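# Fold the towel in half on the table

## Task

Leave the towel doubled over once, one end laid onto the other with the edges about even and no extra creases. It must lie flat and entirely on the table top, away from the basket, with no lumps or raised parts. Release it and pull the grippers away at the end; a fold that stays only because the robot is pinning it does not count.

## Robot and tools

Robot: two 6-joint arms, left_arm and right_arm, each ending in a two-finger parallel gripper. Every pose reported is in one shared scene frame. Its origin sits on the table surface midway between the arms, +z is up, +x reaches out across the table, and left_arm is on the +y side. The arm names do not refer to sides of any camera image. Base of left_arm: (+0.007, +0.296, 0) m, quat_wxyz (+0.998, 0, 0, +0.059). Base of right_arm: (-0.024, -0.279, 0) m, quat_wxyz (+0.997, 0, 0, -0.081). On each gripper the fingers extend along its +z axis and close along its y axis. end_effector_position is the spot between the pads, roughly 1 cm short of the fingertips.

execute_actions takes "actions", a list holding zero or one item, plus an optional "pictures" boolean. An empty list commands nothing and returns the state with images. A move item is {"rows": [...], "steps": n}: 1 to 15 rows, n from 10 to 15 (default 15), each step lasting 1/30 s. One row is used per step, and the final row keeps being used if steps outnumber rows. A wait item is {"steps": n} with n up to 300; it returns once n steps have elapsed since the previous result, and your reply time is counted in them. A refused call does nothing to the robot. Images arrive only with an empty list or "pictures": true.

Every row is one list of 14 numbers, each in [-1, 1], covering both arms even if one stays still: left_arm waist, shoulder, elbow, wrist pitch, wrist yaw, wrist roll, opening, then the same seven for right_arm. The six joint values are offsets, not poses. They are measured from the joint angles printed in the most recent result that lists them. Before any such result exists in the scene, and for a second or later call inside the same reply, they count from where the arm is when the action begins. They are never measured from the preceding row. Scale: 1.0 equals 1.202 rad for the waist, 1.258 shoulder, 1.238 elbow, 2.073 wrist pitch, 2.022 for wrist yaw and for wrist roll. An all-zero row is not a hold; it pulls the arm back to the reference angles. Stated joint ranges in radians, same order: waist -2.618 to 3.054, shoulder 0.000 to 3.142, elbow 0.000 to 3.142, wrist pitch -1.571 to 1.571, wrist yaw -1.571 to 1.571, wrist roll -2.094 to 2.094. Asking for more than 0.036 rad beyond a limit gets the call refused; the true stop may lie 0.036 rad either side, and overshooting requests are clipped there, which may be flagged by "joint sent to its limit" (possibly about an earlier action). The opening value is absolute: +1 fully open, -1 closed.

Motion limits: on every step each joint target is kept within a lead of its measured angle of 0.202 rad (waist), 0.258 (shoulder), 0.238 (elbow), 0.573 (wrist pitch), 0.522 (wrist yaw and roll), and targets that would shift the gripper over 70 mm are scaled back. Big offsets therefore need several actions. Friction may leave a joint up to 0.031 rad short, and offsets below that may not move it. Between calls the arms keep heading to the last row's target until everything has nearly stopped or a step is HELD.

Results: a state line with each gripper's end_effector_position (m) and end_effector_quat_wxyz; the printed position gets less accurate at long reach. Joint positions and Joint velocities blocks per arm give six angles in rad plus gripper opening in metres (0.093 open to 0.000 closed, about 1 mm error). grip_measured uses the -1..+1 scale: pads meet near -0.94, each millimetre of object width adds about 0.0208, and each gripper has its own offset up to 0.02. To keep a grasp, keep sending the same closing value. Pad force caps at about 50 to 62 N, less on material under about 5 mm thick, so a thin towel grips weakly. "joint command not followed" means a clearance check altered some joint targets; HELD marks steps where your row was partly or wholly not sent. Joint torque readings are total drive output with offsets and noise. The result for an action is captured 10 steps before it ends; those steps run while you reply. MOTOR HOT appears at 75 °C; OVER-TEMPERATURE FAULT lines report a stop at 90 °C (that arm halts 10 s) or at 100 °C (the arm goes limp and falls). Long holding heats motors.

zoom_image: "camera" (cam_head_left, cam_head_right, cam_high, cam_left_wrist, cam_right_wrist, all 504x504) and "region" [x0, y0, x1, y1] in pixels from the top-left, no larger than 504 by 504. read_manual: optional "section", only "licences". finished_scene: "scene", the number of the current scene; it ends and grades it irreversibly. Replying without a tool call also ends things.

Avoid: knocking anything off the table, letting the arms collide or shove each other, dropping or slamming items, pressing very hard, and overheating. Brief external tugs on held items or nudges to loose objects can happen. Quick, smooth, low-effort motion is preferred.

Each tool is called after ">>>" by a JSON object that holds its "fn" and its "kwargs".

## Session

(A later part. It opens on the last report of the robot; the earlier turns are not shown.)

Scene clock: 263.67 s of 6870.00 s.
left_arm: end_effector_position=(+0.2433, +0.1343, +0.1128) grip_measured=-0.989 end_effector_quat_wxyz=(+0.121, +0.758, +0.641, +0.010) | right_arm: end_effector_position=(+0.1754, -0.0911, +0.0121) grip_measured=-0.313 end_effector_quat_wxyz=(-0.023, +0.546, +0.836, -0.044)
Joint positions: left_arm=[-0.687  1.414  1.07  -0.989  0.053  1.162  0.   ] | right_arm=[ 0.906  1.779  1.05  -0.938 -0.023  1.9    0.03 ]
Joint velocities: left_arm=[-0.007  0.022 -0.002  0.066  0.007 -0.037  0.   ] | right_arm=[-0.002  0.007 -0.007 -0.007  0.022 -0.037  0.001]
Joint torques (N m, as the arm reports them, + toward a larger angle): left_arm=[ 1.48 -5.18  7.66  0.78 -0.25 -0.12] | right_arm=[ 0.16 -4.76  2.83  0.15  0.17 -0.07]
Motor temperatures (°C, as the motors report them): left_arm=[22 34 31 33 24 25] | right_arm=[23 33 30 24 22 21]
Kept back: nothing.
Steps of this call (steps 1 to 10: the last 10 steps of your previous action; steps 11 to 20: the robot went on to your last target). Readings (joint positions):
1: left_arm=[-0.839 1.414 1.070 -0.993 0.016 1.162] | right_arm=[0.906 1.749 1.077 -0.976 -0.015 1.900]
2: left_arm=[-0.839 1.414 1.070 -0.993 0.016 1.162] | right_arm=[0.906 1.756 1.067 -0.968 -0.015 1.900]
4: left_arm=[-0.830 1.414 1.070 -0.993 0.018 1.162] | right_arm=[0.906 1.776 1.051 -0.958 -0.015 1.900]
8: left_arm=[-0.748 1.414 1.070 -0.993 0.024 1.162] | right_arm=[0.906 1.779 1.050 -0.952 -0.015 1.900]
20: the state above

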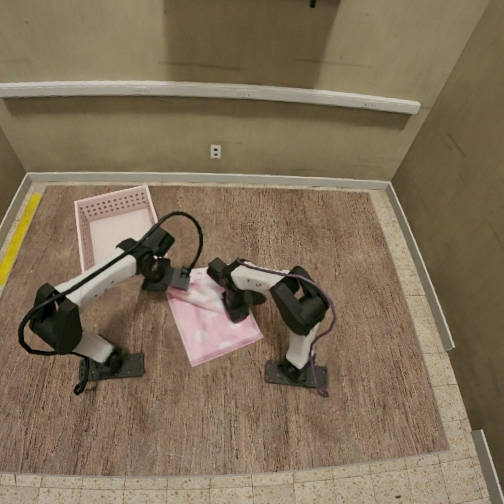

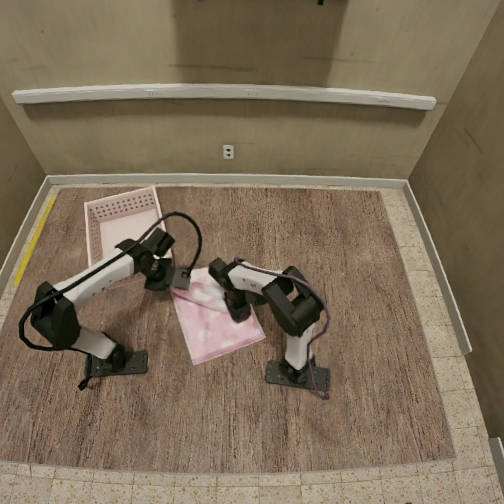

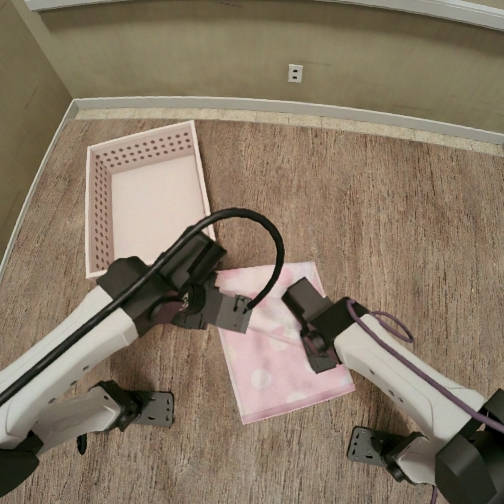

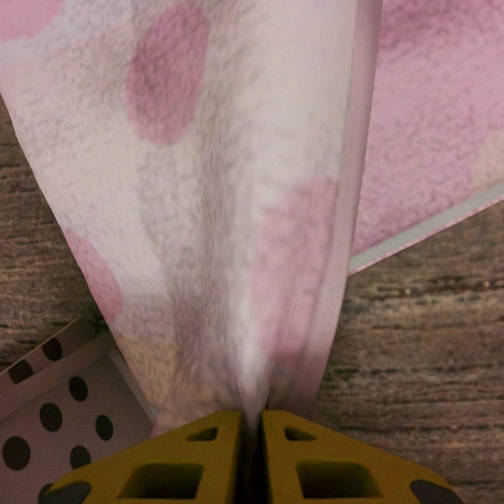

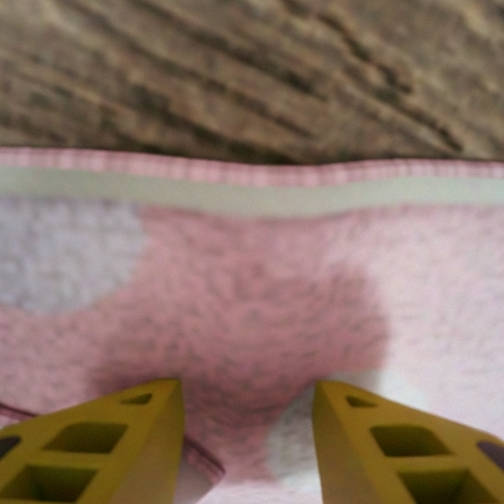

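>>> {"fn": "execute_actions", "kwargs": {"actions": [{"rows":[[0.02,0,0,0,-0.02,0,-1, 0,0.04,-0.04,0,0,0,-0.316],[0.03,0,0,0,-0.03,0,-1, 0,0.06,-0.055,0,0,0,-0.316],[0.04,0,0,0,-0.04,0,-1, 0,0.08,-0.07,-0.01,0,0,-0.316],[0.05,0,0,0,-0.05,0,-1, 0,0.1,-0.085,-0.01,0,0,-0.316],[0.06,0,0,-0.02,-0.06,0,-1, 0,0.11,-0.095,-0.01,0,0,-0.316],[0.07,0,0,-0.03,-0.07,0,-1, 0,0.11,-0.095,-0.01,0,0,-0.316],[0.08,0,0,-0.03,-0.08,0,-1, 0,0.11,-0.095,-0.01,0,0,-0.316]],"steps":15}]}}

>>> {"fn": "execute_actions", "kwargs": {"actions": [{"steps":20}], "pictures": true}}

Scene clock: 264.43 s of 6870.00 s.
left_arm: end_effector_position=(+0.2487, +0.1425, +0.1128) grip_measured=-0.989 end_effector_quat_wxyz=(+0.119, +0.748, +0.652, +0.016) | right_arm: end_effector_position=(+0.1740, -0.0922, +0.0092) grip_measured=-0.313 end_effector_quat_wxyz=(-0.025, +0.546, +0.836, -0.051)
Joint positions: left_arm=[-0.658  1.414  1.07  -0.989  0.042  1.162  0.   ] | right_arm=[ 0.906  1.79   1.05  -0.94  -0.023  1.9    0.03 ]
Joint velocities: left_arm=[ 0.291 -0.007 -0.017 -0.066 -0.242 -0.007  0.   ] | right_arm=[-0.002  0.007 -0.037 -0.081  0.007 -0.037 -0.   ]
Joint torques (N m, as the arm reports them, + toward a larger angle): left_arm=[ 2.37 -5.15  7.67  0.45 -0.72 -0.12] | right_arm=[ 0.16  3.04 -3.55 -0.16  0.12 -0.07]
Motor temperatures (°C, as the motors report them): left_arm=[22 34 31 33 24 25] | right_arm=[23 33 30 24 22 21]
Steps of this call (steps 1 to 15: the robot went on to your last target; steps 16 to 18: nothing new was sent; steps 19 to 23: the first 5 steps of this action). Readings (joint positions):
19: left_arm=[-0.686 1.414 1.070 -0.989 0.054 1.162] | right_arm=[0.906 1.779 1.050 -0.938 -0.023 1.900]
20: left_arm=[-0.684 1.414 1.070 -0.989 0.054 1.162] | right_arm=[0.906 1.782 1.050 -0.938 -0.023 1.900]
22: left_arm=[-0.669 1.414 1.070 -0.989 0.048 1.162] | right_arm=[0.906 1.788 1.050 -0.940 -0.023 1.900]
23: the state above

Scene clock: 265.10 s of 6870.00 s.
left_arm: end_effector_position=(+0.2517, +0.1571, +0.1115) grip_measured=-0.989 end_effector_quat_wxyz=(+0.106, +0.736, +0.668, +0.025) | right_arm: end_effector_position=(+0.1738, -0.0919, +0.0092) grip_measured=-0.313 end_effector_quat_wxyz=(-0.026, +0.546, +0.836, -0.050)
Joint positions: left_arm=[-0.621  1.414  1.07  -1.01   0.021  1.162  0.   ] | right_arm=[ 0.906  1.79   1.05  -0.94  -0.025  1.9    0.03 ]
Joint velocities: left_arm=[ 0.002 -0.002 -0.002  0.007 -0.037 -0.007  0.   ] | right_arm=[-0.002  0.002  0.022 -0.081 -0.037  0.022 -0.002]
Joint torques (N m, as the arm reports them, + toward a larger angle): left_arm=[ 2.88 -5.17  7.6   0.38 -1.23 -0.12] | right_arm=[ 0.16  3.16 -3.54 -0.16  0.13 -0.07]
Motor temperatures (°C, as the motors report them): left_arm=[22 34 31 33 24 25] | right_arm=[23 33 30 24 22 21]
Kept back: nothing.
Steps of this call (steps 1 to 10: the last 10 steps of your previous action; steps 11 to 20: the robot went on to your last target). Readings (joint positions):
1: left_arm=[-0.647 1.414 1.070 -0.993 0.036 1.162] | right_arm=[0.906 1.790 1.050 -0.940 -0.024 1.900]
2: left_arm=[-0.637 1.414 1.070 -0.998 0.029 1.162] | right_arm=[0.906 1.790 1.050 -0.940 -0.024 1.900]
4: left_arm=[-0.623 1.414 1.070 -1.004 0.021 1.162] | right_arm=[0.906 1.790 1.050 -0.940 -0.025 1.900]
8: left_arm=[-0.621 1.414 1.070 -1.009 0.021 1.162] | right_arm=[0.906 1.790 1.050 -0.940 -0.025 1.900]
20: the state above

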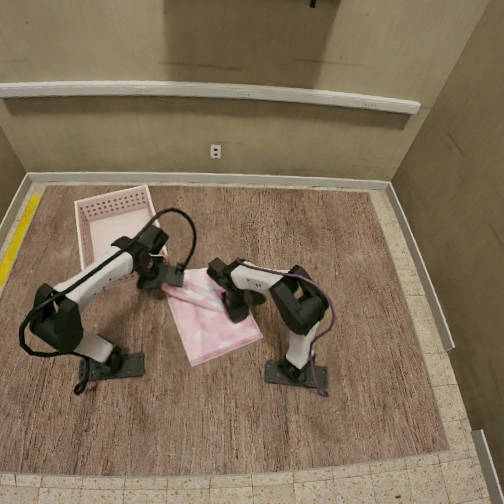

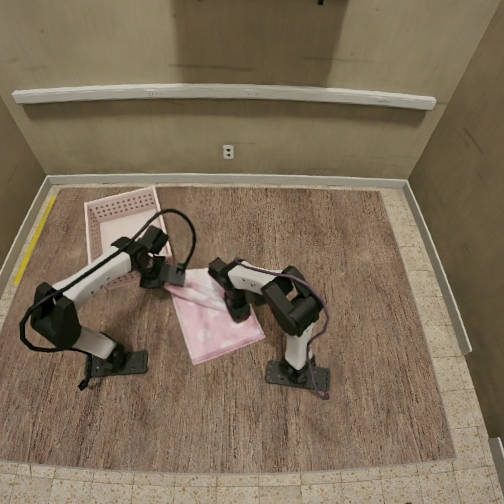

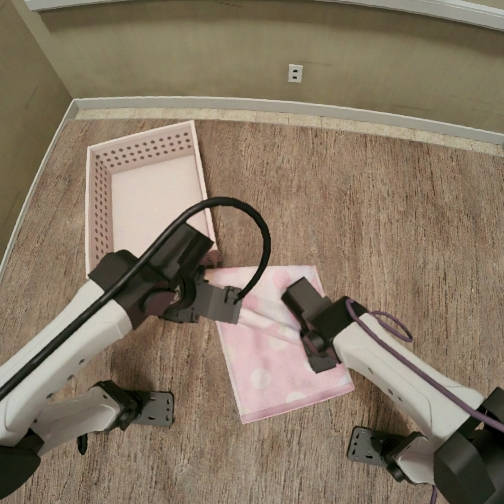

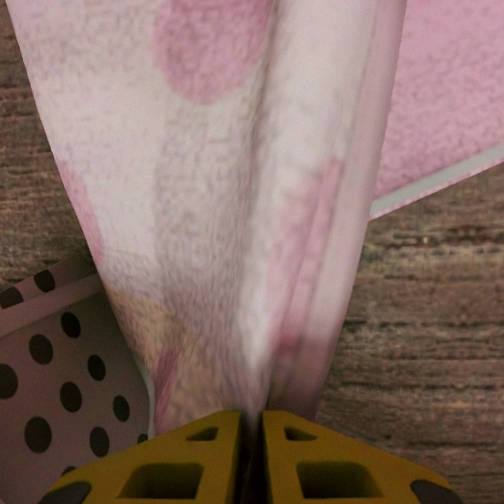

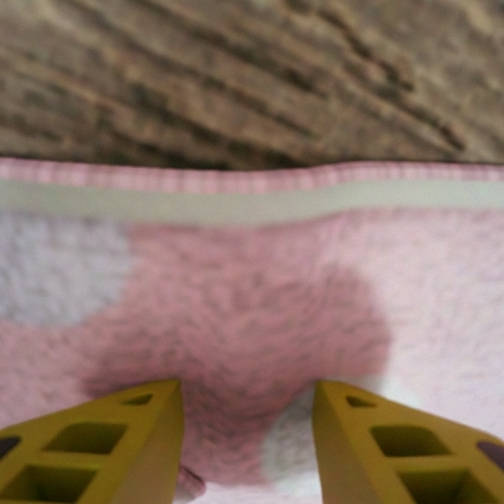

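>>> {"fn": "execute_actions", "kwargs": {"actions": [{"rows":[[0.025,0,0,-0.02,-0.064,0,-1, 0,0.08,-0.08,0,0,0,-0.316],[0.025,0,0,-0.02,-0.064,0,-1, 0,0.065,-0.07,0,0,0,-0.316],[0.025,0,0,-0.02,-0.064,0,-1, 0,0.05,-0.06,0.01,0,0,-0.316],[0.025,0,0,-0.02,-0.064,0,-1, 0,0.04,-0.05,0.02,0,0,-0.316],[0.025,0,0,-0.02,-0.064,0,-1, 0,0.035,-0.04,0.03,0,0,-0.316]],"steps":15}]}}

>>> {"fn": "execute_actions", "kwargs": {"actions": [{"steps":20}], "pictures": true}}

Scene clock: 265.77 s of 6870.00 s.
left_arm: end_effector_position=(+0.2516, +0.1574, +0.1115) grip_measured=-0.989 end_effector_quat_wxyz=(+0.105, +0.736, +0.668, +0.026) | right_arm: end_effector_position=(+0.1765, -0.0878, +0.0105) grip_measured=-0.313 end_effector_quat_wxyz=(-0.026, +0.547, +0.836, -0.038)
Joint positions: left_arm=[-0.621  1.414  1.07  -1.011  0.02   1.162  0.   ] | right_arm=[ 0.906  1.784  1.05  -0.923 -0.032  1.9    0.03 ]
Joint velocities: left_arm=[-0.007 -0.002 -0.007  0.066 -0.066 -0.051  0.   ] | right_arm=[ 0.022 -0.002  0.007  0.271 -0.066  0.007  0.001]
Joint torques (N m, as the arm reports them, + toward a larger angle): left_arm=[ 2.8  -5.12  7.59  0.39 -1.14 -0.12] | right_arm=[ 0.13 -2.82  1.58  0.09  0.35 -0.07]
Motor temperatures (°C, as the motors report them): left_arm=[22 34 31 33 24 25] | right_arm=[23 33 30 24 22 21]
Steps of this call (steps 1 to 15: the robot went on to your last target; steps 16 to 20: the first 5 steps of this action). Readings (joint positions):
16: left_arm=[-0.621 1.414 1.070 -1.011 0.021 1.162] | right_arm=[0.906 1.790 1.050 -0.940 -0.026 1.900]
17: left_arm=[-0.621 1.414 1.070 -1.011 0.021 1.162] | right_arm=[0.906 1.789 1.050 -0.939 -0.026 1.900]
19: left_arm=[-0.621 1.414 1.070 -1.011 0.021 1.162] | right_arm=[0.906 1.785 1.050 -0.932 -0.028 1.900]
20: the state above

Scene clock: 266.43 s of 6870.00 s.
left_arm: end_effector_position=(+0.2527, +0.1617, +0.1112) grip_measured=-0.989 end_effector_quat_wxyz=(+0.099, +0.736, +0.669, +0.037) | right_arm: end_effector_position=(+0.1813, -0.0789, +0.0101) grip_measured=-0.313 end_effector_quat_wxyz=(-0.031, +0.547, +0.837, -0.016)
Joint positions: left_arm=[-0.621  1.414  1.07  -1.016 -0.006  1.162  0.   ] | right_arm=[ 0.906  1.783  1.05  -0.884 -0.052  1.9    0.03 ]
Joint velocities: left_arm=[-0.022 -0.012 -0.022 -0.051 -0.066  0.037  0.   ] | right_arm=[-0.012 -0.007 -0.017 -0.051 -0.007 -0.022 -0.   ]
Joint torques (N m, as the arm reports them, + toward a larger angle): left_arm=[ 2.78 -5.15  7.58  0.41 -0.98 -0.13] | right_arm=[ 0.15 -2.9   1.63  0.24  0.32 -0.07]
Motor temperatures (°C, as the motors report them): left_arm=[22 34 31 33 24 25] | right_arm=[23 33 30 24 22 21]
Kept back: nothing.
Steps of this call (steps 1 to 10: the last 10 steps of your previous action; steps 11 to 20: the robot went on to your last target). Readings (joint positions):
1: left_arm=[-0.621 1.414 1.070 -1.012 0.017 1.162] | right_arm=[0.906 1.783 1.050 -0.913 -0.037 1.900]
2: left_arm=[-0.621 1.414 1.070 -1.013 0.014 1.162] | right_arm=[0.906 1.783 1.050 -0.905 -0.040 1.900]
4: left_arm=[-0.621 1.414 1.070 -1.014 0.007 1.162] | right_arm=[0.906 1.783 1.050 -0.896 -0.045 1.900]
8: left_arm=[-0.621 1.414 1.070 -1.015 -0.000 1.162] | right_arm=[0.906 1.783 1.050 -0.889 -0.049 1.900]
20: the state above

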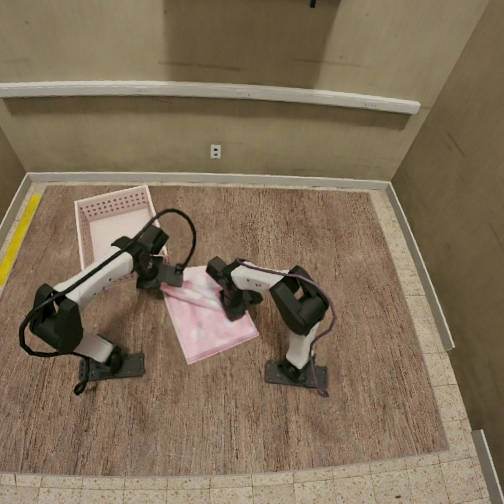

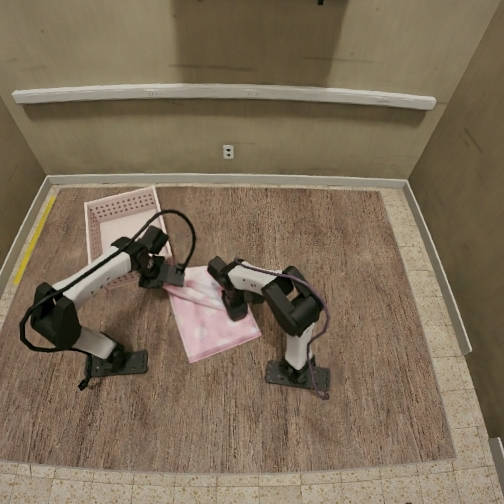

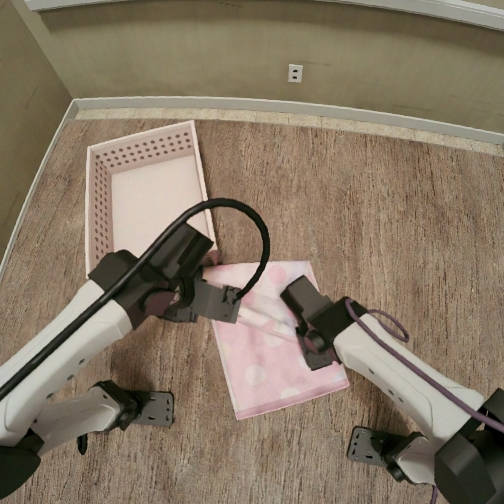

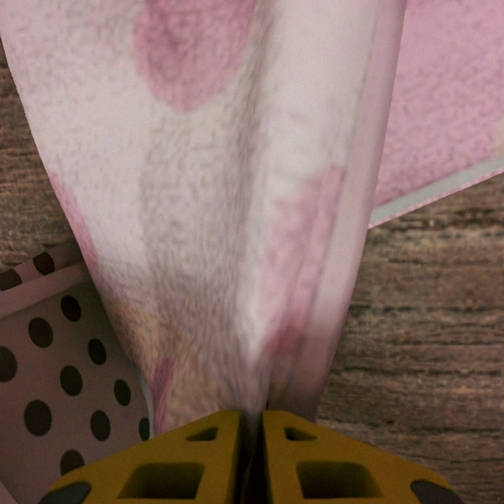

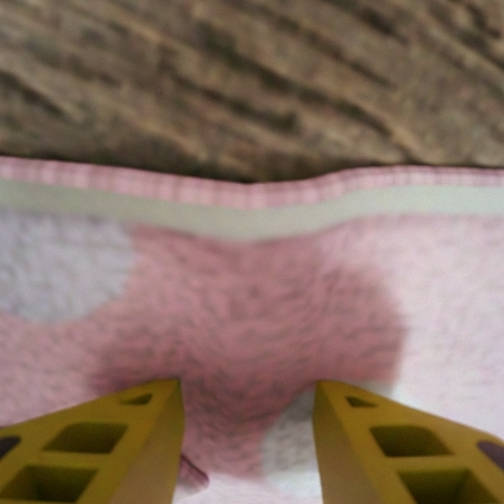

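>>> {"fn": "execute_actions", "kwargs": {"actions": [{"rows":[[-0.04,0,0,0,0,0,-1, 0,0.03,-0.03,0,0,0,-0.316],[-0.08,0,0,0,0,0,-1, 0,0.03,-0.03,0,0,0,-0.316],[-0.12,0,0,0,0,0,-1, 0,0.03,-0.03,0,0,0,-0.316],[-0.14,0,0,0,0,0,-1, 0,0.03,-0.03,0,0,0,-0.316],[-0.14,0,0,0,0,0,-1, 0,0.02,-0.02,0,0,0,-0.316],[-0.14,0,0,0,0,0,-1, 0,0,0,0,0,0,-0.316],[-0.14,0,0,0,0,0,-1, 0,-0.02,0.03,-0.03,0,0,-0.316],[-0.14,0,0,0,0,0,-1, 0,-0.04,0.06,-0.06,0,0,0.3],[-0.14,0,0,0,0,0,-1, 0,-0.05,0.08,-0.06,0.02,0,1]],"steps":15}]}}

>>> {"fn": "execute_actions", "kwargs": {"actions": [{"steps":25}], "pictures": true}}

Scene clock: 267.30 s of 6870.00 s.
left_arm: end_effector_position=(+0.2308, +0.1262, +0.1114) grip_measured=-0.989 end_effector_quat_wxyz=(+0.105, +0.781, +0.615, +0.023) | right_arm: end_effector_position=(+0.1813, -0.0781, +0.0106) grip_measured=-0.313 end_effector_quat_wxyz=(-0.032, +0.547, +0.837, -0.014)
Joint positions: left_arm=[-0.761  1.414  1.07  -1.012  0.008  1.162  0.   ] | right_arm=[ 0.906  1.782  1.05  -0.883 -0.055  1.9    0.03 ]
Joint velocities: left_arm=[-0.808 -0.012 -0.007  0.022 -0.007 -0.022  0.   ] | right_arm=[-0.007 -0.007  0.012  0.081  0.125 -0.095  0.001]
Joint torques (N m, as the arm reports them, + toward a larger angle): left_arm=[ 2.15 -5.2   7.57  0.71 -0.03 -0.12] | right_arm=[ 0.18 -4.78  3.46  0.16  0.12 -0.07]
Motor temperatures (°C, as the motors report them): left_arm=[22 33 31 33 24 25] | right_arm=[23 33 30 24 22 21]
Steps of this call (steps 1 to 15: the robot went on to your last target; steps 16 to 21: nothing new was sent; steps 22 to 26: the first 5 steps of this action). Readings (joint positions):
22: left_arm=[-0.629 1.414 1.070 -1.015 0.000 1.162] | right_arm=[0.906 1.782 1.050 -0.884 -0.054 1.900]
23: left_arm=[-0.652 1.414 1.070 -1.014 0.006 1.162] | right_arm=[0.906 1.782 1.050 -0.883 -0.055 1.900]
25: left_arm=[-0.728 1.414 1.070 -1.012 0.008 1.162] | right_arm=[0.906 1.782 1.050 -0.883 -0.055 1.900]
26: the state above

Scene clock: 268.13 s of 6870.00 s.
left_arm: end_effector_position=(+0.2264, +0.1206, +0.1114) grip_measured=-0.989 end_effector_quat_wxyz=(+0.104, +0.790, +0.604, +0.025) | right_arm: end_effector_position=(+0.1876, -0.0794, +0.0415) grip_measured=+0.996 end_effector_quat_wxyz=(-0.016, +0.547, +0.837, -0.012)
Joint positions: left_arm=[-0.79   1.414  1.07  -1.012  0.002  1.162  0.   ] | right_arm=[ 0.906  1.733  1.127 -0.996 -0.024  1.9    0.093]
Joint velocities: left_arm=[-0.007 -0.002  0.012  0.022 -0.037 -0.007  0.   ] | right_arm=[-0.002 -0.002 -0.012 -0.007  0.081  0.037 -0.   ]
Joint torques (N m, as the arm reports them, + toward a larger angle): left_arm=[ 0.11 -5.11  7.55  0.73  0.04 -0.13] | right_arm=[ 0.16 -7.78  7.22  0.07  0.22 -0.07]
Motor temperatures (°C, as the motors report them): left_arm=[22 33 31 33 24 25] | right_arm=[23 33 30 24 22 21]
Kept back: nothing.
Steps of this call (steps 1 to 10: the last 10 steps of your previous action; steps 11 to 25: the robot went on to your last target). Readings (joint positions):
1: left_arm=[-0.781 1.414 1.070 -1.012 0.008 1.162] | right_arm=[0.906 1.779 1.051 -0.883 -0.055 1.900]
2: left_arm=[-0.790 1.414 1.070 -1.012 0.008 1.162] | right_arm=[0.906 1.775 1.055 -0.891 -0.055 1.900]
4: left_arm=[-0.790 1.414 1.070 -1.012 0.006 1.162] | right_arm=[0.906 1.767 1.079 -0.936 -0.052 1.900]
8: left_arm=[-0.790 1.414 1.070 -1.012 0.003 1.162] | right_arm=[0.906 1.738 1.122 -0.970 -0.034 1.900]
25: the state above

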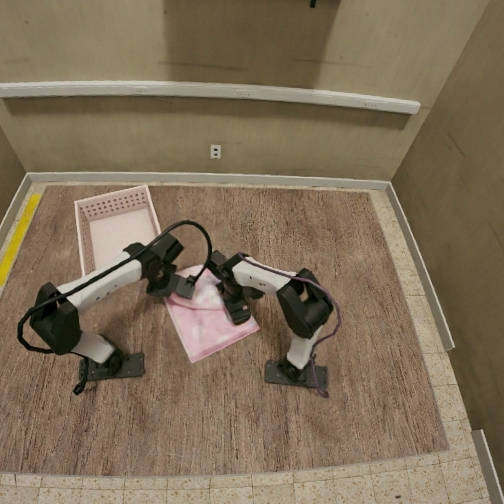

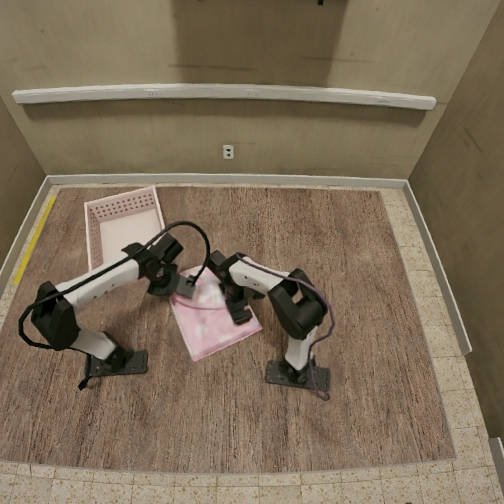

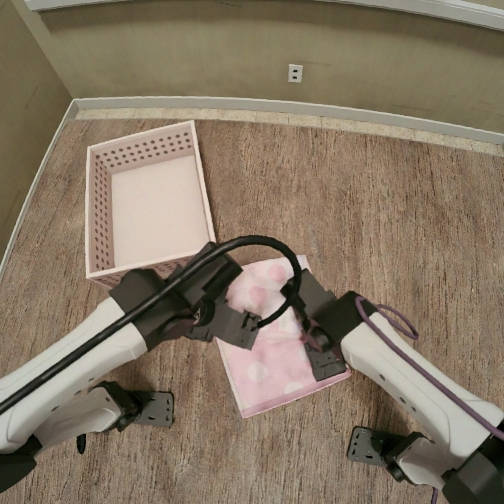

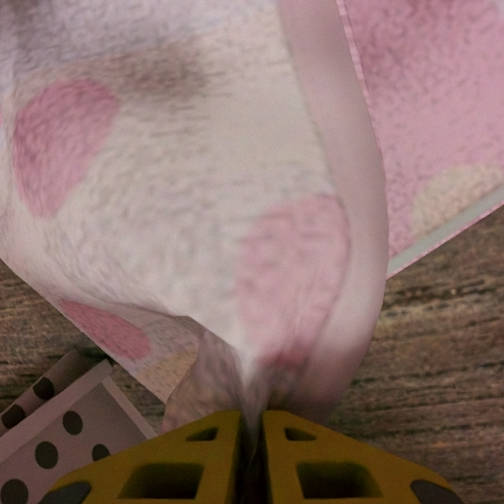

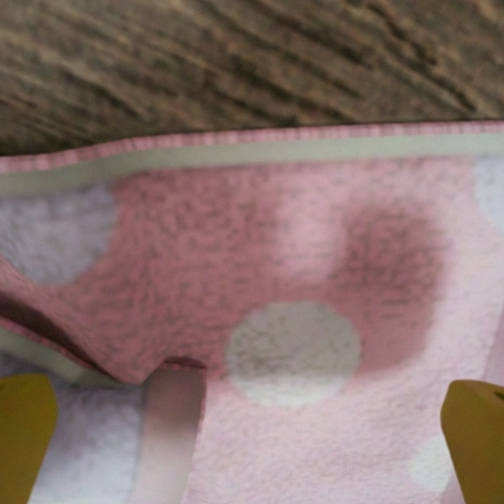

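>>> {"fn": "execute_actions", "kwargs": {"actions": [{"rows":[[0,0,0,0,0,0,-1, 0,0,0.03,0,0,0,0.3],[0,0,0,0,0,0,-1, 0.012,0.03,0.06,-0.016,0,0,-0.316],[0,0,0,0,0,0,-1, 0.012,0.06,0.087,-0.016,0,0,-0.316],[0,0,0,0,0,0,-1, 0.012,0.092,0.087,-0.016,0,0,-0.316]],"steps":15}]}}

>>> {"fn": "execute_actions", "kwargs": {"actions": [{"steps":20}], "pictures": true}}

Scene clock: 269.30 s of 6870.00 s.
left_arm: end_effector_position=(+0.2264, +0.1206, +0.1114) grip_measured=-0.989 end_effector_quat_wxyz=(+0.104, +0.790, +0.604, +0.025) | right_arm: end_effector_position=(+0.1966, -0.0693, +0.0403) grip_measured=-0.244 end_effector_quat_wxyz=(-0.017, +0.545, +0.838, -0.020)
Joint positions: left_arm=[-0.79   1.414  1.07  -1.012  0.002  1.162  0.   ] | right_arm=[ 0.911  1.798  1.2   -1.02  -0.024  1.9    0.034]
Joint velocities: left_arm=[-0.012 -0.007 -0.007  0.007 -0.022  0.007  0.   ] | right_arm=[ 0.037  0.652  0.403  0.198 -0.037 -0.11  -0.144]
Joint torques (N m, as the arm reports them, + toward a larger angle): left_arm=[ 0.05 -5.11  7.58  0.76  0.12 -0.13] | right_arm=[ 0.76 -6.38  6.21 -0.19  0.11 -0.07]
Motor temperatures (°C, as the motors report them): left_arm=[22 33 31 33 24 25] | right_arm=[23 33 30 24 22 21]
Steps of this call (steps 1 to 15: the robot went on to your last target; steps 16 to 30: nothing new was sent; steps 31 to 35: the first 5 steps of this action). Readings (joint positions):
31: left_arm=[-0.790 1.414 1.070 -1.012 0.002 1.162] | right_arm=[0.906 1.733 1.127 -0.996 -0.024 1.900]
32: left_arm=[-0.790 1.414 1.070 -1.012 0.002 1.162] | right_arm=[0.907 1.738 1.136 -1.006 -0.024 1.900]
34: left_arm=[-0.790 1.414 1.070 -1.012 0.002 1.162] | right_arm=[0.910 1.775 1.181 -1.024 -0.024 1.900]
35: the state above

Scene clock: 269.97 s of 6870.00 s.
left_arm: end_effector_position=(+0.2264, +0.1206, +0.1114) grip_measured=-0.989 end_effector_quat_wxyz=(+0.104, +0.790, +0.604, +0.025) | right_arm: end_effector_position=(+0.1970, -0.0683, +0.0292) grip_measured=-0.313 end_effector_quat_wxyz=(-0.021, +0.544, +0.838, -0.036)
Joint positions: left_arm=[-0.79   1.414  1.07  -1.012  0.002  1.162  0.   ] | right_arm=[ 0.913  1.846  1.212 -1.017 -0.024  1.9    0.03 ]
Joint velocities: left_arm=[ 0.002 -0.007 -0.002  0.051  0.007  0.051  0.   ] | right_arm=[-0.002 -0.007  0.002  0.081 -0.007  0.037  0.001]
Joint torques (N m, as the arm reports them, + toward a larger angle): left_arm=[ 0.08 -5.19  7.58  0.77  0.12 -0.12] | right_arm=[ 0.8  -7.38  7.22 -0.05  0.1  -0.07]
Motor temperatures (°C, as the motors report them): left_arm=[22 33 31 33 24 25] | right_arm=[23 33 30 24 22 21]
Kept back: nothing.
Steps of this call (steps 1 to 10: the last 10 steps of your previous action; steps 11 to 20: the robot went on to your last target). Readings (joint positions):
1: left_arm=[-0.790 1.414 1.070 -1.012 0.002 1.162] | right_arm=[0.912 1.817 1.210 -1.015 -0.024 1.900]
2: left_arm=[-0.790 1.414 1.070 -1.012 0.002 1.162] | right_arm=[0.913 1.830 1.212 -1.013 -0.024 1.900]
4: left_arm=[-0.790 1.414 1.070 -1.012 0.002 1.162] | right_arm=[0.913 1.844 1.212 -1.016 -0.024 1.900]
8: left_arm=[-0.790 1.414 1.070 -1.012 0.002 1.162] | right_arm=[0.913 1.846 1.212 -1.016 -0.024 1.900]
20: the state above

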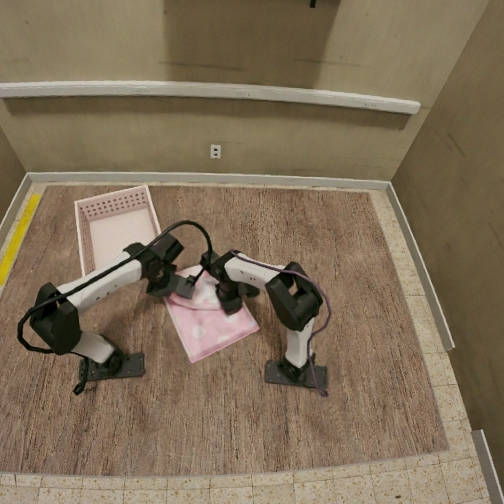

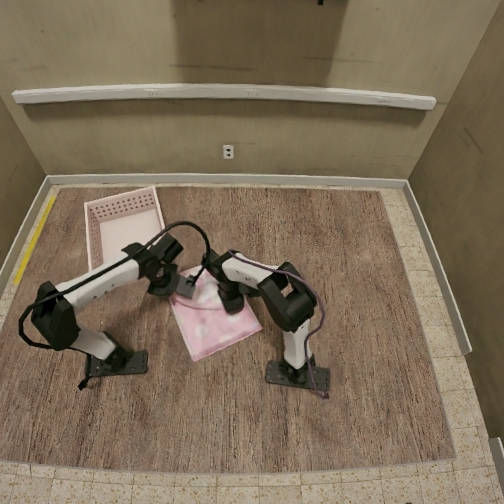

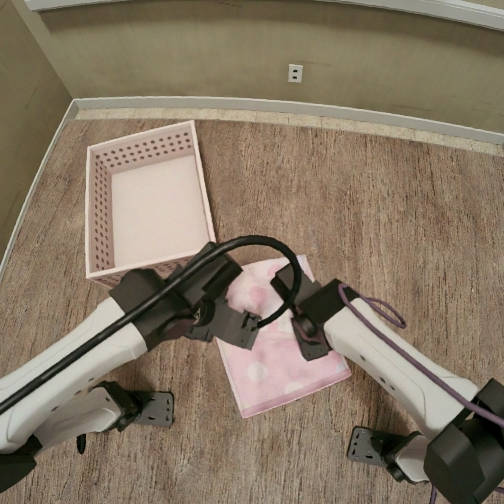

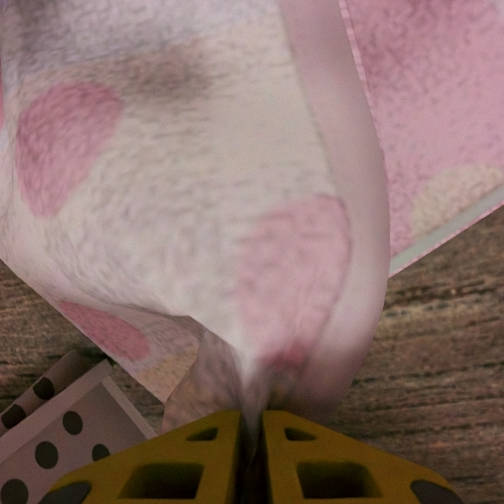

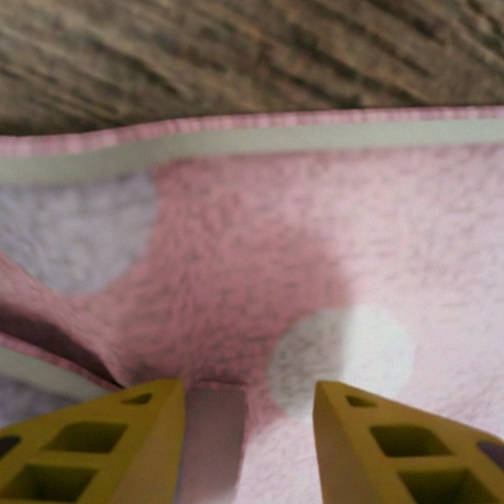

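>>> {"fn": "execute_actions", "kwargs": {"actions": [{"rows":[[0,0,0,0,0,0,-1, 0,0,-0.01,0.01,0,0,-0.2],[0,0,0,0,0,0,-1, 0,0.005,-0.02,0.018,0,0,-0.2],[0,0,0,0,0,0,-1, 0,0.01,-0.028,0.025,0,0,-0.2],[0,0,0,0,0,0,-1, 0,0.015,-0.036,0.03,0,0,-0.2],[0,0,0,0,0,0,-1, 0,0.02,-0.044,0.035,0,0,-0.2],[0,0,0,0,0,0,-1, 0,0.025,-0.05,0.035,0,0,-0.2],[0,0,0,0,0,0,-1, 0,0.03,-0.055,0.035,0,0,-0.2],[0,0,0,0,0,0,-1, 0,0.04,-0.06,0.035,0,0,-0.2]],"steps":15}]}}

>>> {"fn": "execute_actions", "kwargs": {"actions": [{"steps":15}], "pictures": true}}

Scene clock: 270.83 s of 6870.00 s.
left_arm: end_effector_position=(+0.2264, +0.1206, +0.1114) grip_measured=-0.989 end_effector_quat_wxyz=(+0.104, +0.790, +0.604, +0.025) | right_arm: end_effector_position=(+0.1985, -0.0669, +0.0252) grip_measured=-0.203 end_effector_quat_wxyz=(-0.020, +0.544, +0.838, -0.029)
Joint positions: left_arm=[-0.79   1.414  1.07  -1.012  0.002  1.162  0.   ] | right_arm=[ 0.913  1.847  1.198 -0.988 -0.024  1.9    0.035]
Joint velocities: left_arm=[ 0.012  0.002  0.002  0.022 -0.007 -0.037  0.   ] | right_arm=[ 0.007  0.037 -0.222  0.271 -0.007  0.037 -0.001]
Joint torques (N m, as the arm reports them, + toward a larger angle): left_arm=[ 0.03 -5.16  7.61  0.76  0.11 -0.12] | right_arm=[ 0.15 -5.89  3.45  0.16  0.11 -0.07]
Motor temperatures (°C, as the motors report them): left_arm=[22 33 31 33 24 25] | right_arm=[23 33 31 24 22 21]
Steps of this call (steps 1 to 15: the robot went on to your last target; steps 16 to 21: nothing new was sent; steps 22 to 26: the first 5 steps of this action). Readings (joint positions):
22: left_arm=[-0.790 1.414 1.070 -1.012 0.002 1.162] | right_arm=[0.913 1.846 1.212 -1.016 -0.024 1.900]
23: left_arm=[-0.790 1.414 1.070 -1.012 0.002 1.162] | right_arm=[0.913 1.846 1.212 -1.014 -0.024 1.900]
25: left_arm=[-0.790 1.414 1.070 -1.012 0.002 1.162] | right_arm=[0.913 1.846 1.205 -0.997 -0.024 1.900]
26: the state above

Scene clock: 271.33 s of 6870.00 s.
left_arm: end_effector_position=(+0.2264, +0.1206, +0.1114) grip_measured=-0.989 end_effector_quat_wxyz=(+0.104, +0.790, +0.604, +0.025) | right_arm: end_effector_position=(+0.1950, -0.0701, +0.0130) grip_measured=-0.203 end_effector_quat_wxyz=(-0.022, +0.544, +0.838, -0.040)
Joint positions: left_arm=[-0.79   1.414  1.07  -1.012  0.002  1.162  0.   ] | right_arm=[ 0.913  1.869  1.172 -0.962 -0.024  1.9    0.035]
Joint velocities: left_arm=[-0.007 -0.002 -0.012 -0.066  0.007 -0.051  0.   ] | right_arm=[ 0.022 -0.002  0.007 -0.007 -0.037  0.007 -0.   ]
Joint torques (N m, as the arm reports them, + toward a larger angle): left_arm=[ 0.08 -5.13  7.61  0.77  0.11 -0.12] | right_arm=[ 0.17 -5.59  2.8   0.25  0.11 -0.07]
Motor temperatures (°C, as the motors report them): left_arm=[22 33 31 33 24 25] | right_arm=[23 33 30 24 22 21]
Kept back: nothing.
Steps of this call (steps 1 to 10: the last 10 steps of your previous action; steps 11 to 15: the robot went on to your last target). Readings (joint positions):
1: left_arm=[-0.790 1.414 1.070 -1.012 0.002 1.162] | right_arm=[0.913 1.850 1.190 -0.980 -0.024 1.900]
2: left_arm=[-0.790 1.414 1.070 -1.012 0.002 1.162] | right_arm=[0.913 1.855 1.182 -0.975 -0.024 1.900]
4: left_arm=[-0.790 1.414 1.070 -1.012 0.002 1.162] | right_arm=[0.913 1.867 1.172 -0.964 -0.024 1.900]
8: left_arm=[-0.790 1.414 1.070 -1.012 0.002 1.162] | right_arm=[0.913 1.869 1.172 -0.962 -0.024 1.900]
15: the state above

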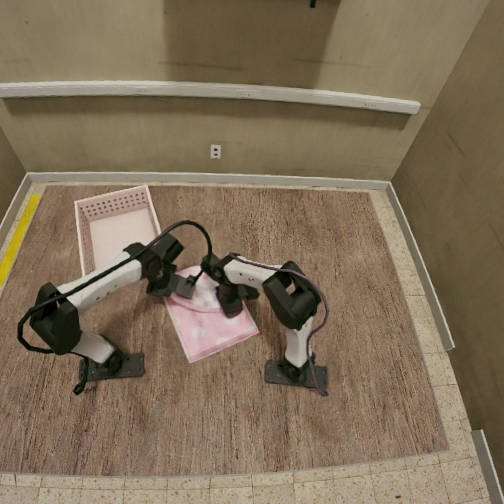

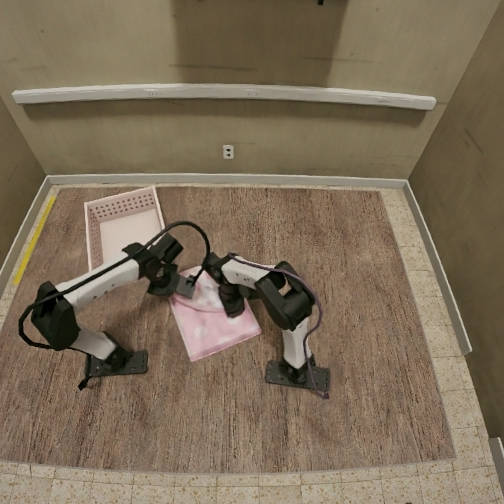

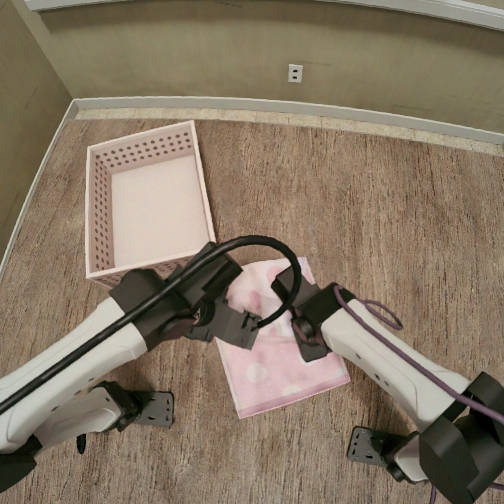

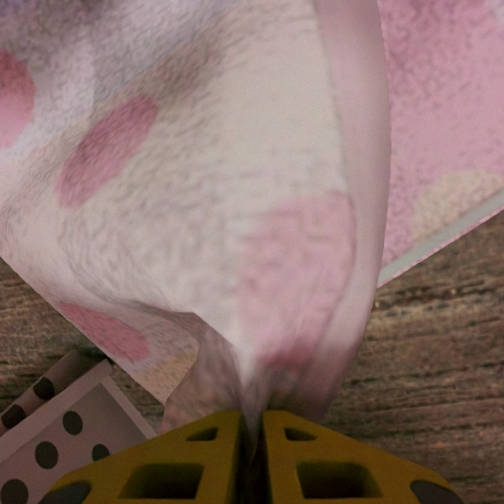

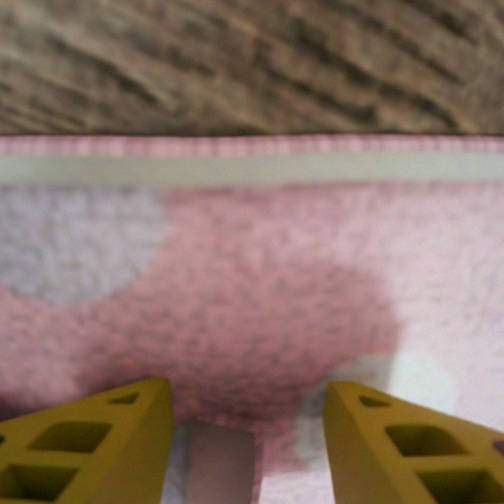

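>>> {"fn": "execute_actions", "kwargs": {"actions": [{"rows":[[0.02,0,0.01,0,0,0,-1, 0,0.04,-0.04,0,0,0,-0.2],[0.04,0,0.02,-0.01,0,0,-1, 0,0.06,-0.055,0,0,0,-0.2],[0.06,0,0.03,-0.02,0,0,-1, 0,0.08,-0.07,-0.01,0,0,-0.2],[0.08,0,0.04,-0.03,0,0,-1, 0,0.1,-0.08,-0.01,0,0,-0.2],[0.1,0,0.05,-0.04,0,0,-1, 0,0.11,-0.09,-0.01,0,0,-0.2],[0.12,0,0.06,-0.05,0,0,-1, 0,0.11,-0.09,-0.01,0,0,-0.2],[0.14,0,0.07,-0.06,0,0,-1, 0,0.11,-0.09,-0.01,0,0,-0.2],[0.16,0,0.08,-0.07,-0.02,0,-1, 0,0.11,-0.09,-0.01,0,0,-0.2],[0.18,0,0.09,-0.07,-0.04,0,-1, 0,0.11,-0.09,-0.01,0,0,-0.2],[0.19,0,0.1,-0.07,-0.05,0,-1, 0,0.11,-0.09,-0.01,0,0,-0.2]],"steps":15}]}}

>>> {"fn": "execute_actions", "kwargs": {"actions": [{"steps":20}], "pictures": true}}

Scene clock: 272.17 s of 6870.00 s.
left_arm: end_effector_position=(+0.2355, +0.1367, +0.1142) grip_measured=-0.989 end_effector_quat_wxyz=(+0.098, +0.769, +0.631, +0.025) | right_arm: end_effector_position=(+0.1932, -0.0719, +0.0095) grip_measured=-0.203 end_effector_quat_wxyz=(-0.024, +0.544, +0.838, -0.047)
Joint positions: left_arm=[-0.723  1.414  1.084 -1.037  0.005  1.162  0.   ] | right_arm=[ 0.913  1.88   1.169 -0.963 -0.024  1.9    0.035]
Joint velocities: left_arm=[ 0.696 -0.017  0.261 -0.3    0.037 -0.007  0.   ] | right_arm=[ 0.007  0.032 -0.002 -0.051 -0.066  0.022 -0.   ]
Joint torques (N m, as the arm reports them, + toward a larger angle): left_arm=[ 1.15 -5.16 10.36  0.66  0.05 -0.12] | right_arm=[ 0.13  2.33 -2.84 -0.15  0.12 -0.07]
Motor temperatures (°C, as the motors report them): left_arm=[22 33 31 33 24 25] | right_arm=[23 33 30 23 22 21]
Steps of this call (steps 1 to 15: the robot went on to your last target; steps 16 to 20: nothing new was sent; steps 21 to 25: the first 5 steps of this action). Readings (joint positions):
21: left_arm=[-0.789 1.414 1.070 -1.012 0.002 1.162] | right_arm=[0.913 1.869 1.172 -0.962 -0.024 1.900]
22: left_arm=[-0.781 1.414 1.070 -1.013 0.003 1.162] | right_arm=[0.913 1.872 1.170 -0.962 -0.024 1.900]
24: left_arm=[-0.747 1.414 1.076 -1.026 0.005 1.162] | right_arm=[0.913 1.878 1.169 -0.962 -0.024 1.900]
25: the state above

Scene clock: 272.83 s of 6870.00 s.
left_arm: end_effector_position=(+0.2546, +0.1665, +0.1337) grip_measured=-0.989 end_effector_quat_wxyz=(+0.098, +0.726, +0.680, +0.028) | right_arm: end_effector_position=(+0.1935, -0.0711, +0.0094) grip_measured=-0.203 end_effector_quat_wxyz=(-0.025, +0.544, +0.838, -0.046)
Joint positions: left_arm=[-0.591  1.414  1.161 -1.115  0.014  1.162  0.   ] | right_arm=[ 0.913  1.88   1.169 -0.96  -0.026  1.9    0.035]
Joint velocities: left_arm=[-0.002 -0.002 -0.012  0.007 -0.051  0.007  0.   ] | right_arm=[-0.002  0.002 -0.007  0.066 -0.037 -0.037 -0.   ]
Joint torques (N m, as the arm reports them, + toward a larger angle): left_arm=[ 2.7  -5.16 10.43  0.34 -1.04 -0.12] | right_arm=[ 0.17  2.43 -2.82 -0.18  0.12 -0.07]
Motor temperatures (°C, as the motors report them): left_arm=[22 33 31 33 24 25] | right_arm=[23 33 30 23 22 21]
Kept back: nothing.
Steps of this call (steps 1 to 10: the last 10 steps of your previous action; steps 11 to 20: the robot went on to your last target). Readings (joint positions):
1: left_arm=[-0.699 1.414 1.095 -1.049 0.008 1.162] | right_arm=[0.913 1.880 1.169 -0.963 -0.024 1.900]
2: left_arm=[-0.675 1.414 1.107 -1.060 0.012 1.162] | right_arm=[0.913 1.880 1.169 -0.963 -0.024 1.900]
4: left_arm=[-0.631 1.414 1.132 -1.081 0.012 1.162] | right_arm=[0.913 1.880 1.169 -0.963 -0.024 1.900]
8: left_arm=[-0.591 1.414 1.161 -1.098 0.010 1.162] | right_arm=[0.913 1.880 1.169 -0.961 -0.026 1.900]
20: the state above

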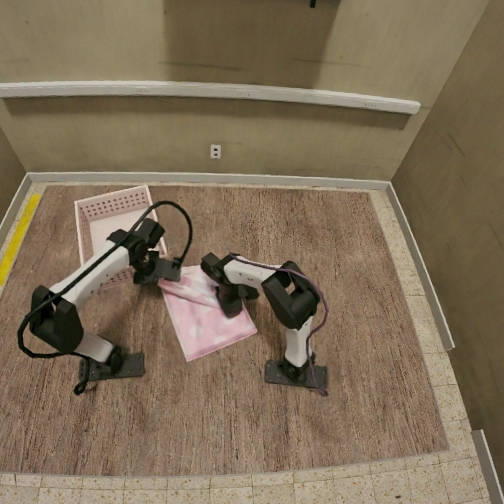

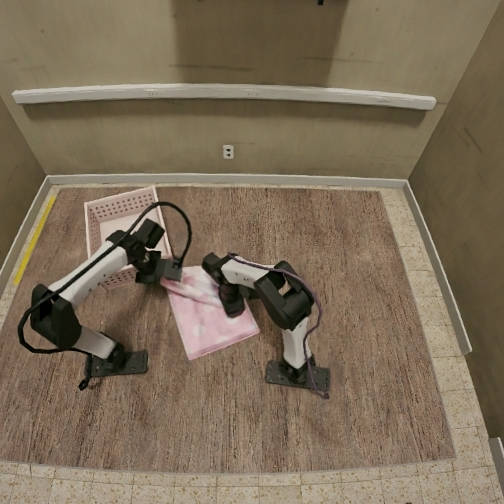

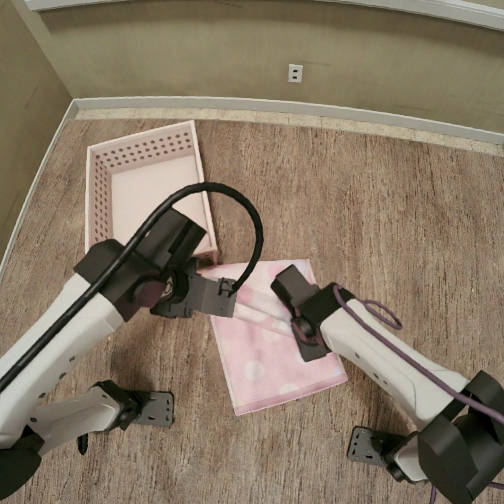

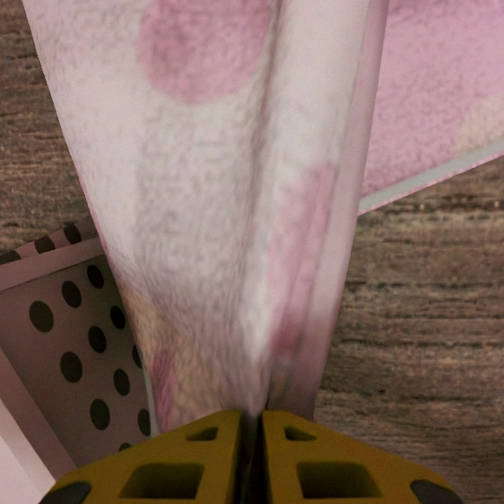

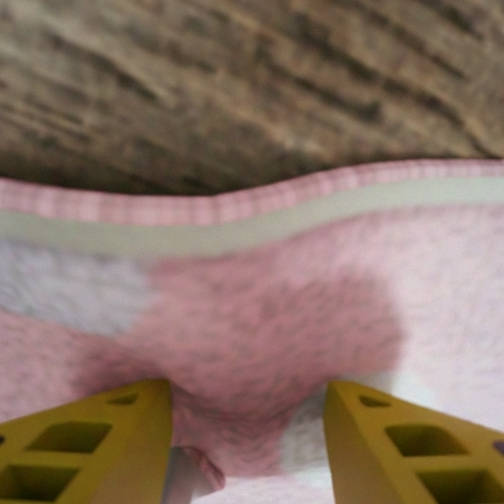

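>>> {"fn": "execute_actions", "kwargs": {"actions": [{"rows":[[0.024,0,0.027,-0.02,-0.056,0,-1, 0,0.09,-0.1,0,0,0,-0.2],[0.024,0,0.027,-0.02,-0.056,0,-1, 0,0.08,-0.113,0.012,0,0,-0.2],[0.024,0,0.027,-0.02,-0.056,0,-1, 0,0.07,-0.126,0.024,0,0,-0.2],[0.024,0,0.027,-0.02,-0.056,0,-1, 0,0.06,-0.139,0.036,0,0,-0.2],[0.024,0,0.027,-0.02,-0.056,0,-1, 0,0.05,-0.152,0.048,0,0,-0.2],[0.024,0,0.027,-0.02,-0.056,0,-1, 0,0.04,-0.165,0.06,0,0,-0.2],[0.024,0,0.027,-0.02,-0.056,0,-1, 0,0.03,-0.178,0.072,0,0,-0.2],[0.024,0,0.027,-0.02,-0.056,0,-1, 0,0.02,-0.191,0.084,0,0,-0.2],[0.024,0,0.027,-0.02,-0.056,0,-1, 0,0.01,-0.204,0.096,0,0,-0.2],[0.024,0,0.027,-0.02,-0.056,0,-1, 0,0,-0.217,0.1,0,0,-0.2]],"steps":15}]}}

>>> {"fn": "execute_actions", "kwargs": {"actions": [{"steps":20}], "pictures": true}}

Scene clock: 273.83 s of 6870.00 s.
left_arm: end_effector_position=(+0.2546, +0.1665, +0.1337) grip_measured=-0.989 end_effector_quat_wxyz=(+0.098, +0.726, +0.680, +0.028) | right_arm: end_effector_position=(+0.1933, -0.0711, +0.0083) grip_measured=-0.203 end_effector_quat_wxyz=(-0.021, +0.544, +0.838, -0.030)
Joint positions: left_arm=[-0.591  1.414  1.161 -1.115  0.014  1.162  0.   ] | right_arm=[ 0.913  1.854  1.132 -0.917 -0.027  1.9    0.035]
Joint velocities: left_arm=[-0.002 -0.022  0.012 -0.022  0.022 -0.022  0.   ] | right_arm=[-0.012 -0.349 -0.418  0.476 -0.037 -0.066  0.001]
Joint torques (N m, as the arm reports them, + toward a larger angle): left_arm=[ 2.69 -5.09 10.51  0.34 -1.07 -0.12] | right_arm=[ 0.15  1.1  -4.02 -0.03  0.11 -0.08]
Motor temperatures (°C, as the motors report them): left_arm=[22 33 32 33 24 25] | right_arm=[23 33 30 23 22 21]
Steps of this call (steps 1 to 15: the robot went on to your last target; steps 16 to 25: nothing new was sent; steps 26 to 30: the first 5 steps of this action). Readings (joint positions):
26: left_arm=[-0.591 1.414 1.161 -1.115 0.014 1.162] | right_arm=[0.913 1.880 1.169 -0.959 -0.026 1.900]
27: left_arm=[-0.591 1.414 1.161 -1.115 0.014 1.162] | right_arm=[0.913 1.879 1.165 -0.954 -0.026 1.900]
29: left_arm=[-0.591 1.414 1.161 -1.115 0.014 1.162] | right_arm=[0.913 1.865 1.146 -0.933 -0.027 1.900]
30: the state above

Scene clock: 274.50 s of 6870.00 s.
left_arm: end_effector_position=(+0.2541, +0.1667, +0.1336) grip_measured=-0.989 end_effector_quat_wxyz=(+0.097, +0.726, +0.680, +0.027) | right_arm: end_effector_position=(+0.1933, -0.0692, +0.0076) grip_measured=-0.202 end_effector_quat_wxyz=(-0.013, +0.541, +0.840, +0.020)
Joint positions: left_arm=[-0.591  1.414  1.161 -1.117  0.014  1.162  0.   ] | right_arm=[ 0.913  1.774  1.027 -0.791 -0.035  1.894  0.035]
Joint velocities: left_arm=[-0.007 -0.012 -0.002  0.037 -0.022 -0.051  0.   ] | right_arm=[ 0.002  0.017 -0.012  0.051 -0.037  0.022  0.   ]
Joint torques (N m, as the arm reports them, + toward a larger angle): left_arm=[ 2.65 -5.13 10.49  0.36 -1.06 -0.11] | right_arm=[ 0.16  1.39 -4.07  0.8   0.18 -0.02]
Motor temperatures (°C, as the motors report them): left_arm=[22 33 32 33 24 25] | right_arm=[23 33 30 23 22 21]
Kept back: nothing.
Steps of this call (steps 1 to 10: the last 10 steps of your previous action; steps 11 to 20: the robot went on to your last target). Readings (joint positions):
1: left_arm=[-0.591 1.414 1.161 -1.115 0.014 1.162] | right_arm=[0.913 1.842 1.116 -0.900 -0.027 1.900]
2: left_arm=[-0.591 1.414 1.161 -1.115 0.014 1.162] | right_arm=[0.913 1.830 1.100 -0.880 -0.028 1.900]
4: left_arm=[-0.591 1.414 1.161 -1.115 0.014 1.162] | right_arm=[0.913 1.806 1.068 -0.842 -0.030 1.900]
8: left_arm=[-0.591 1.414 1.161 -1.116 0.014 1.162] | right_arm=[0.913 1.776 1.030 -0.795 -0.034 1.897]
20: the state above

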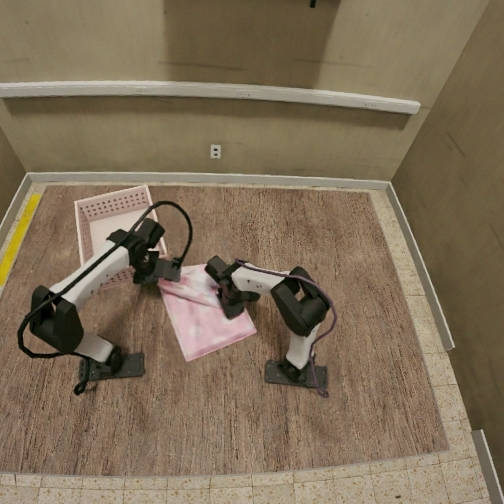

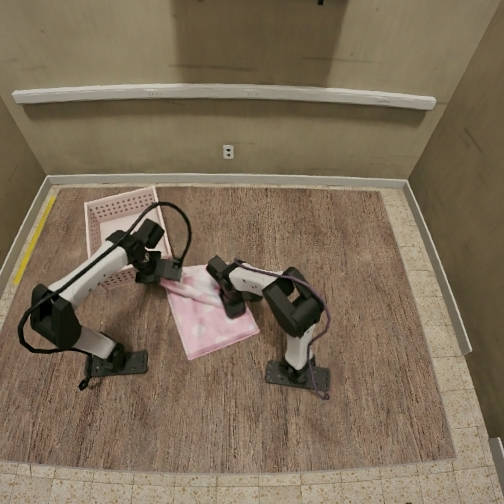

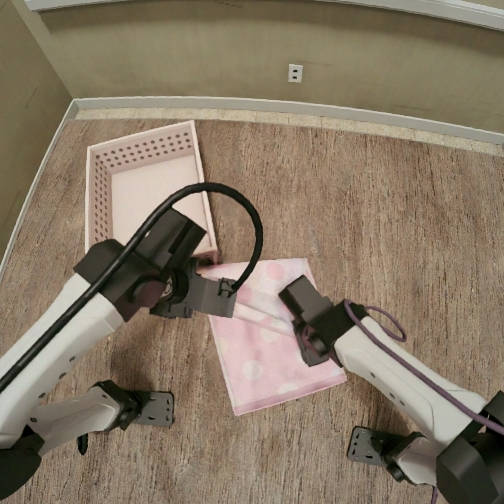

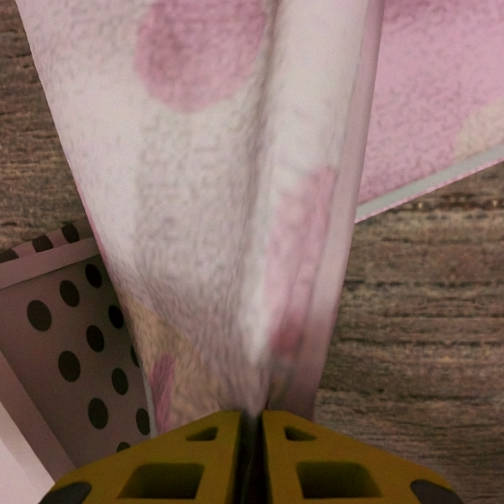

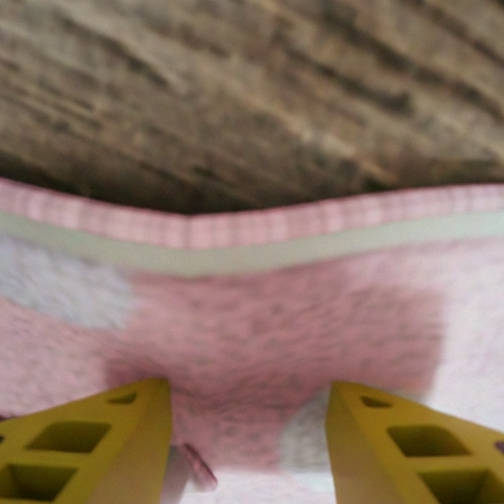

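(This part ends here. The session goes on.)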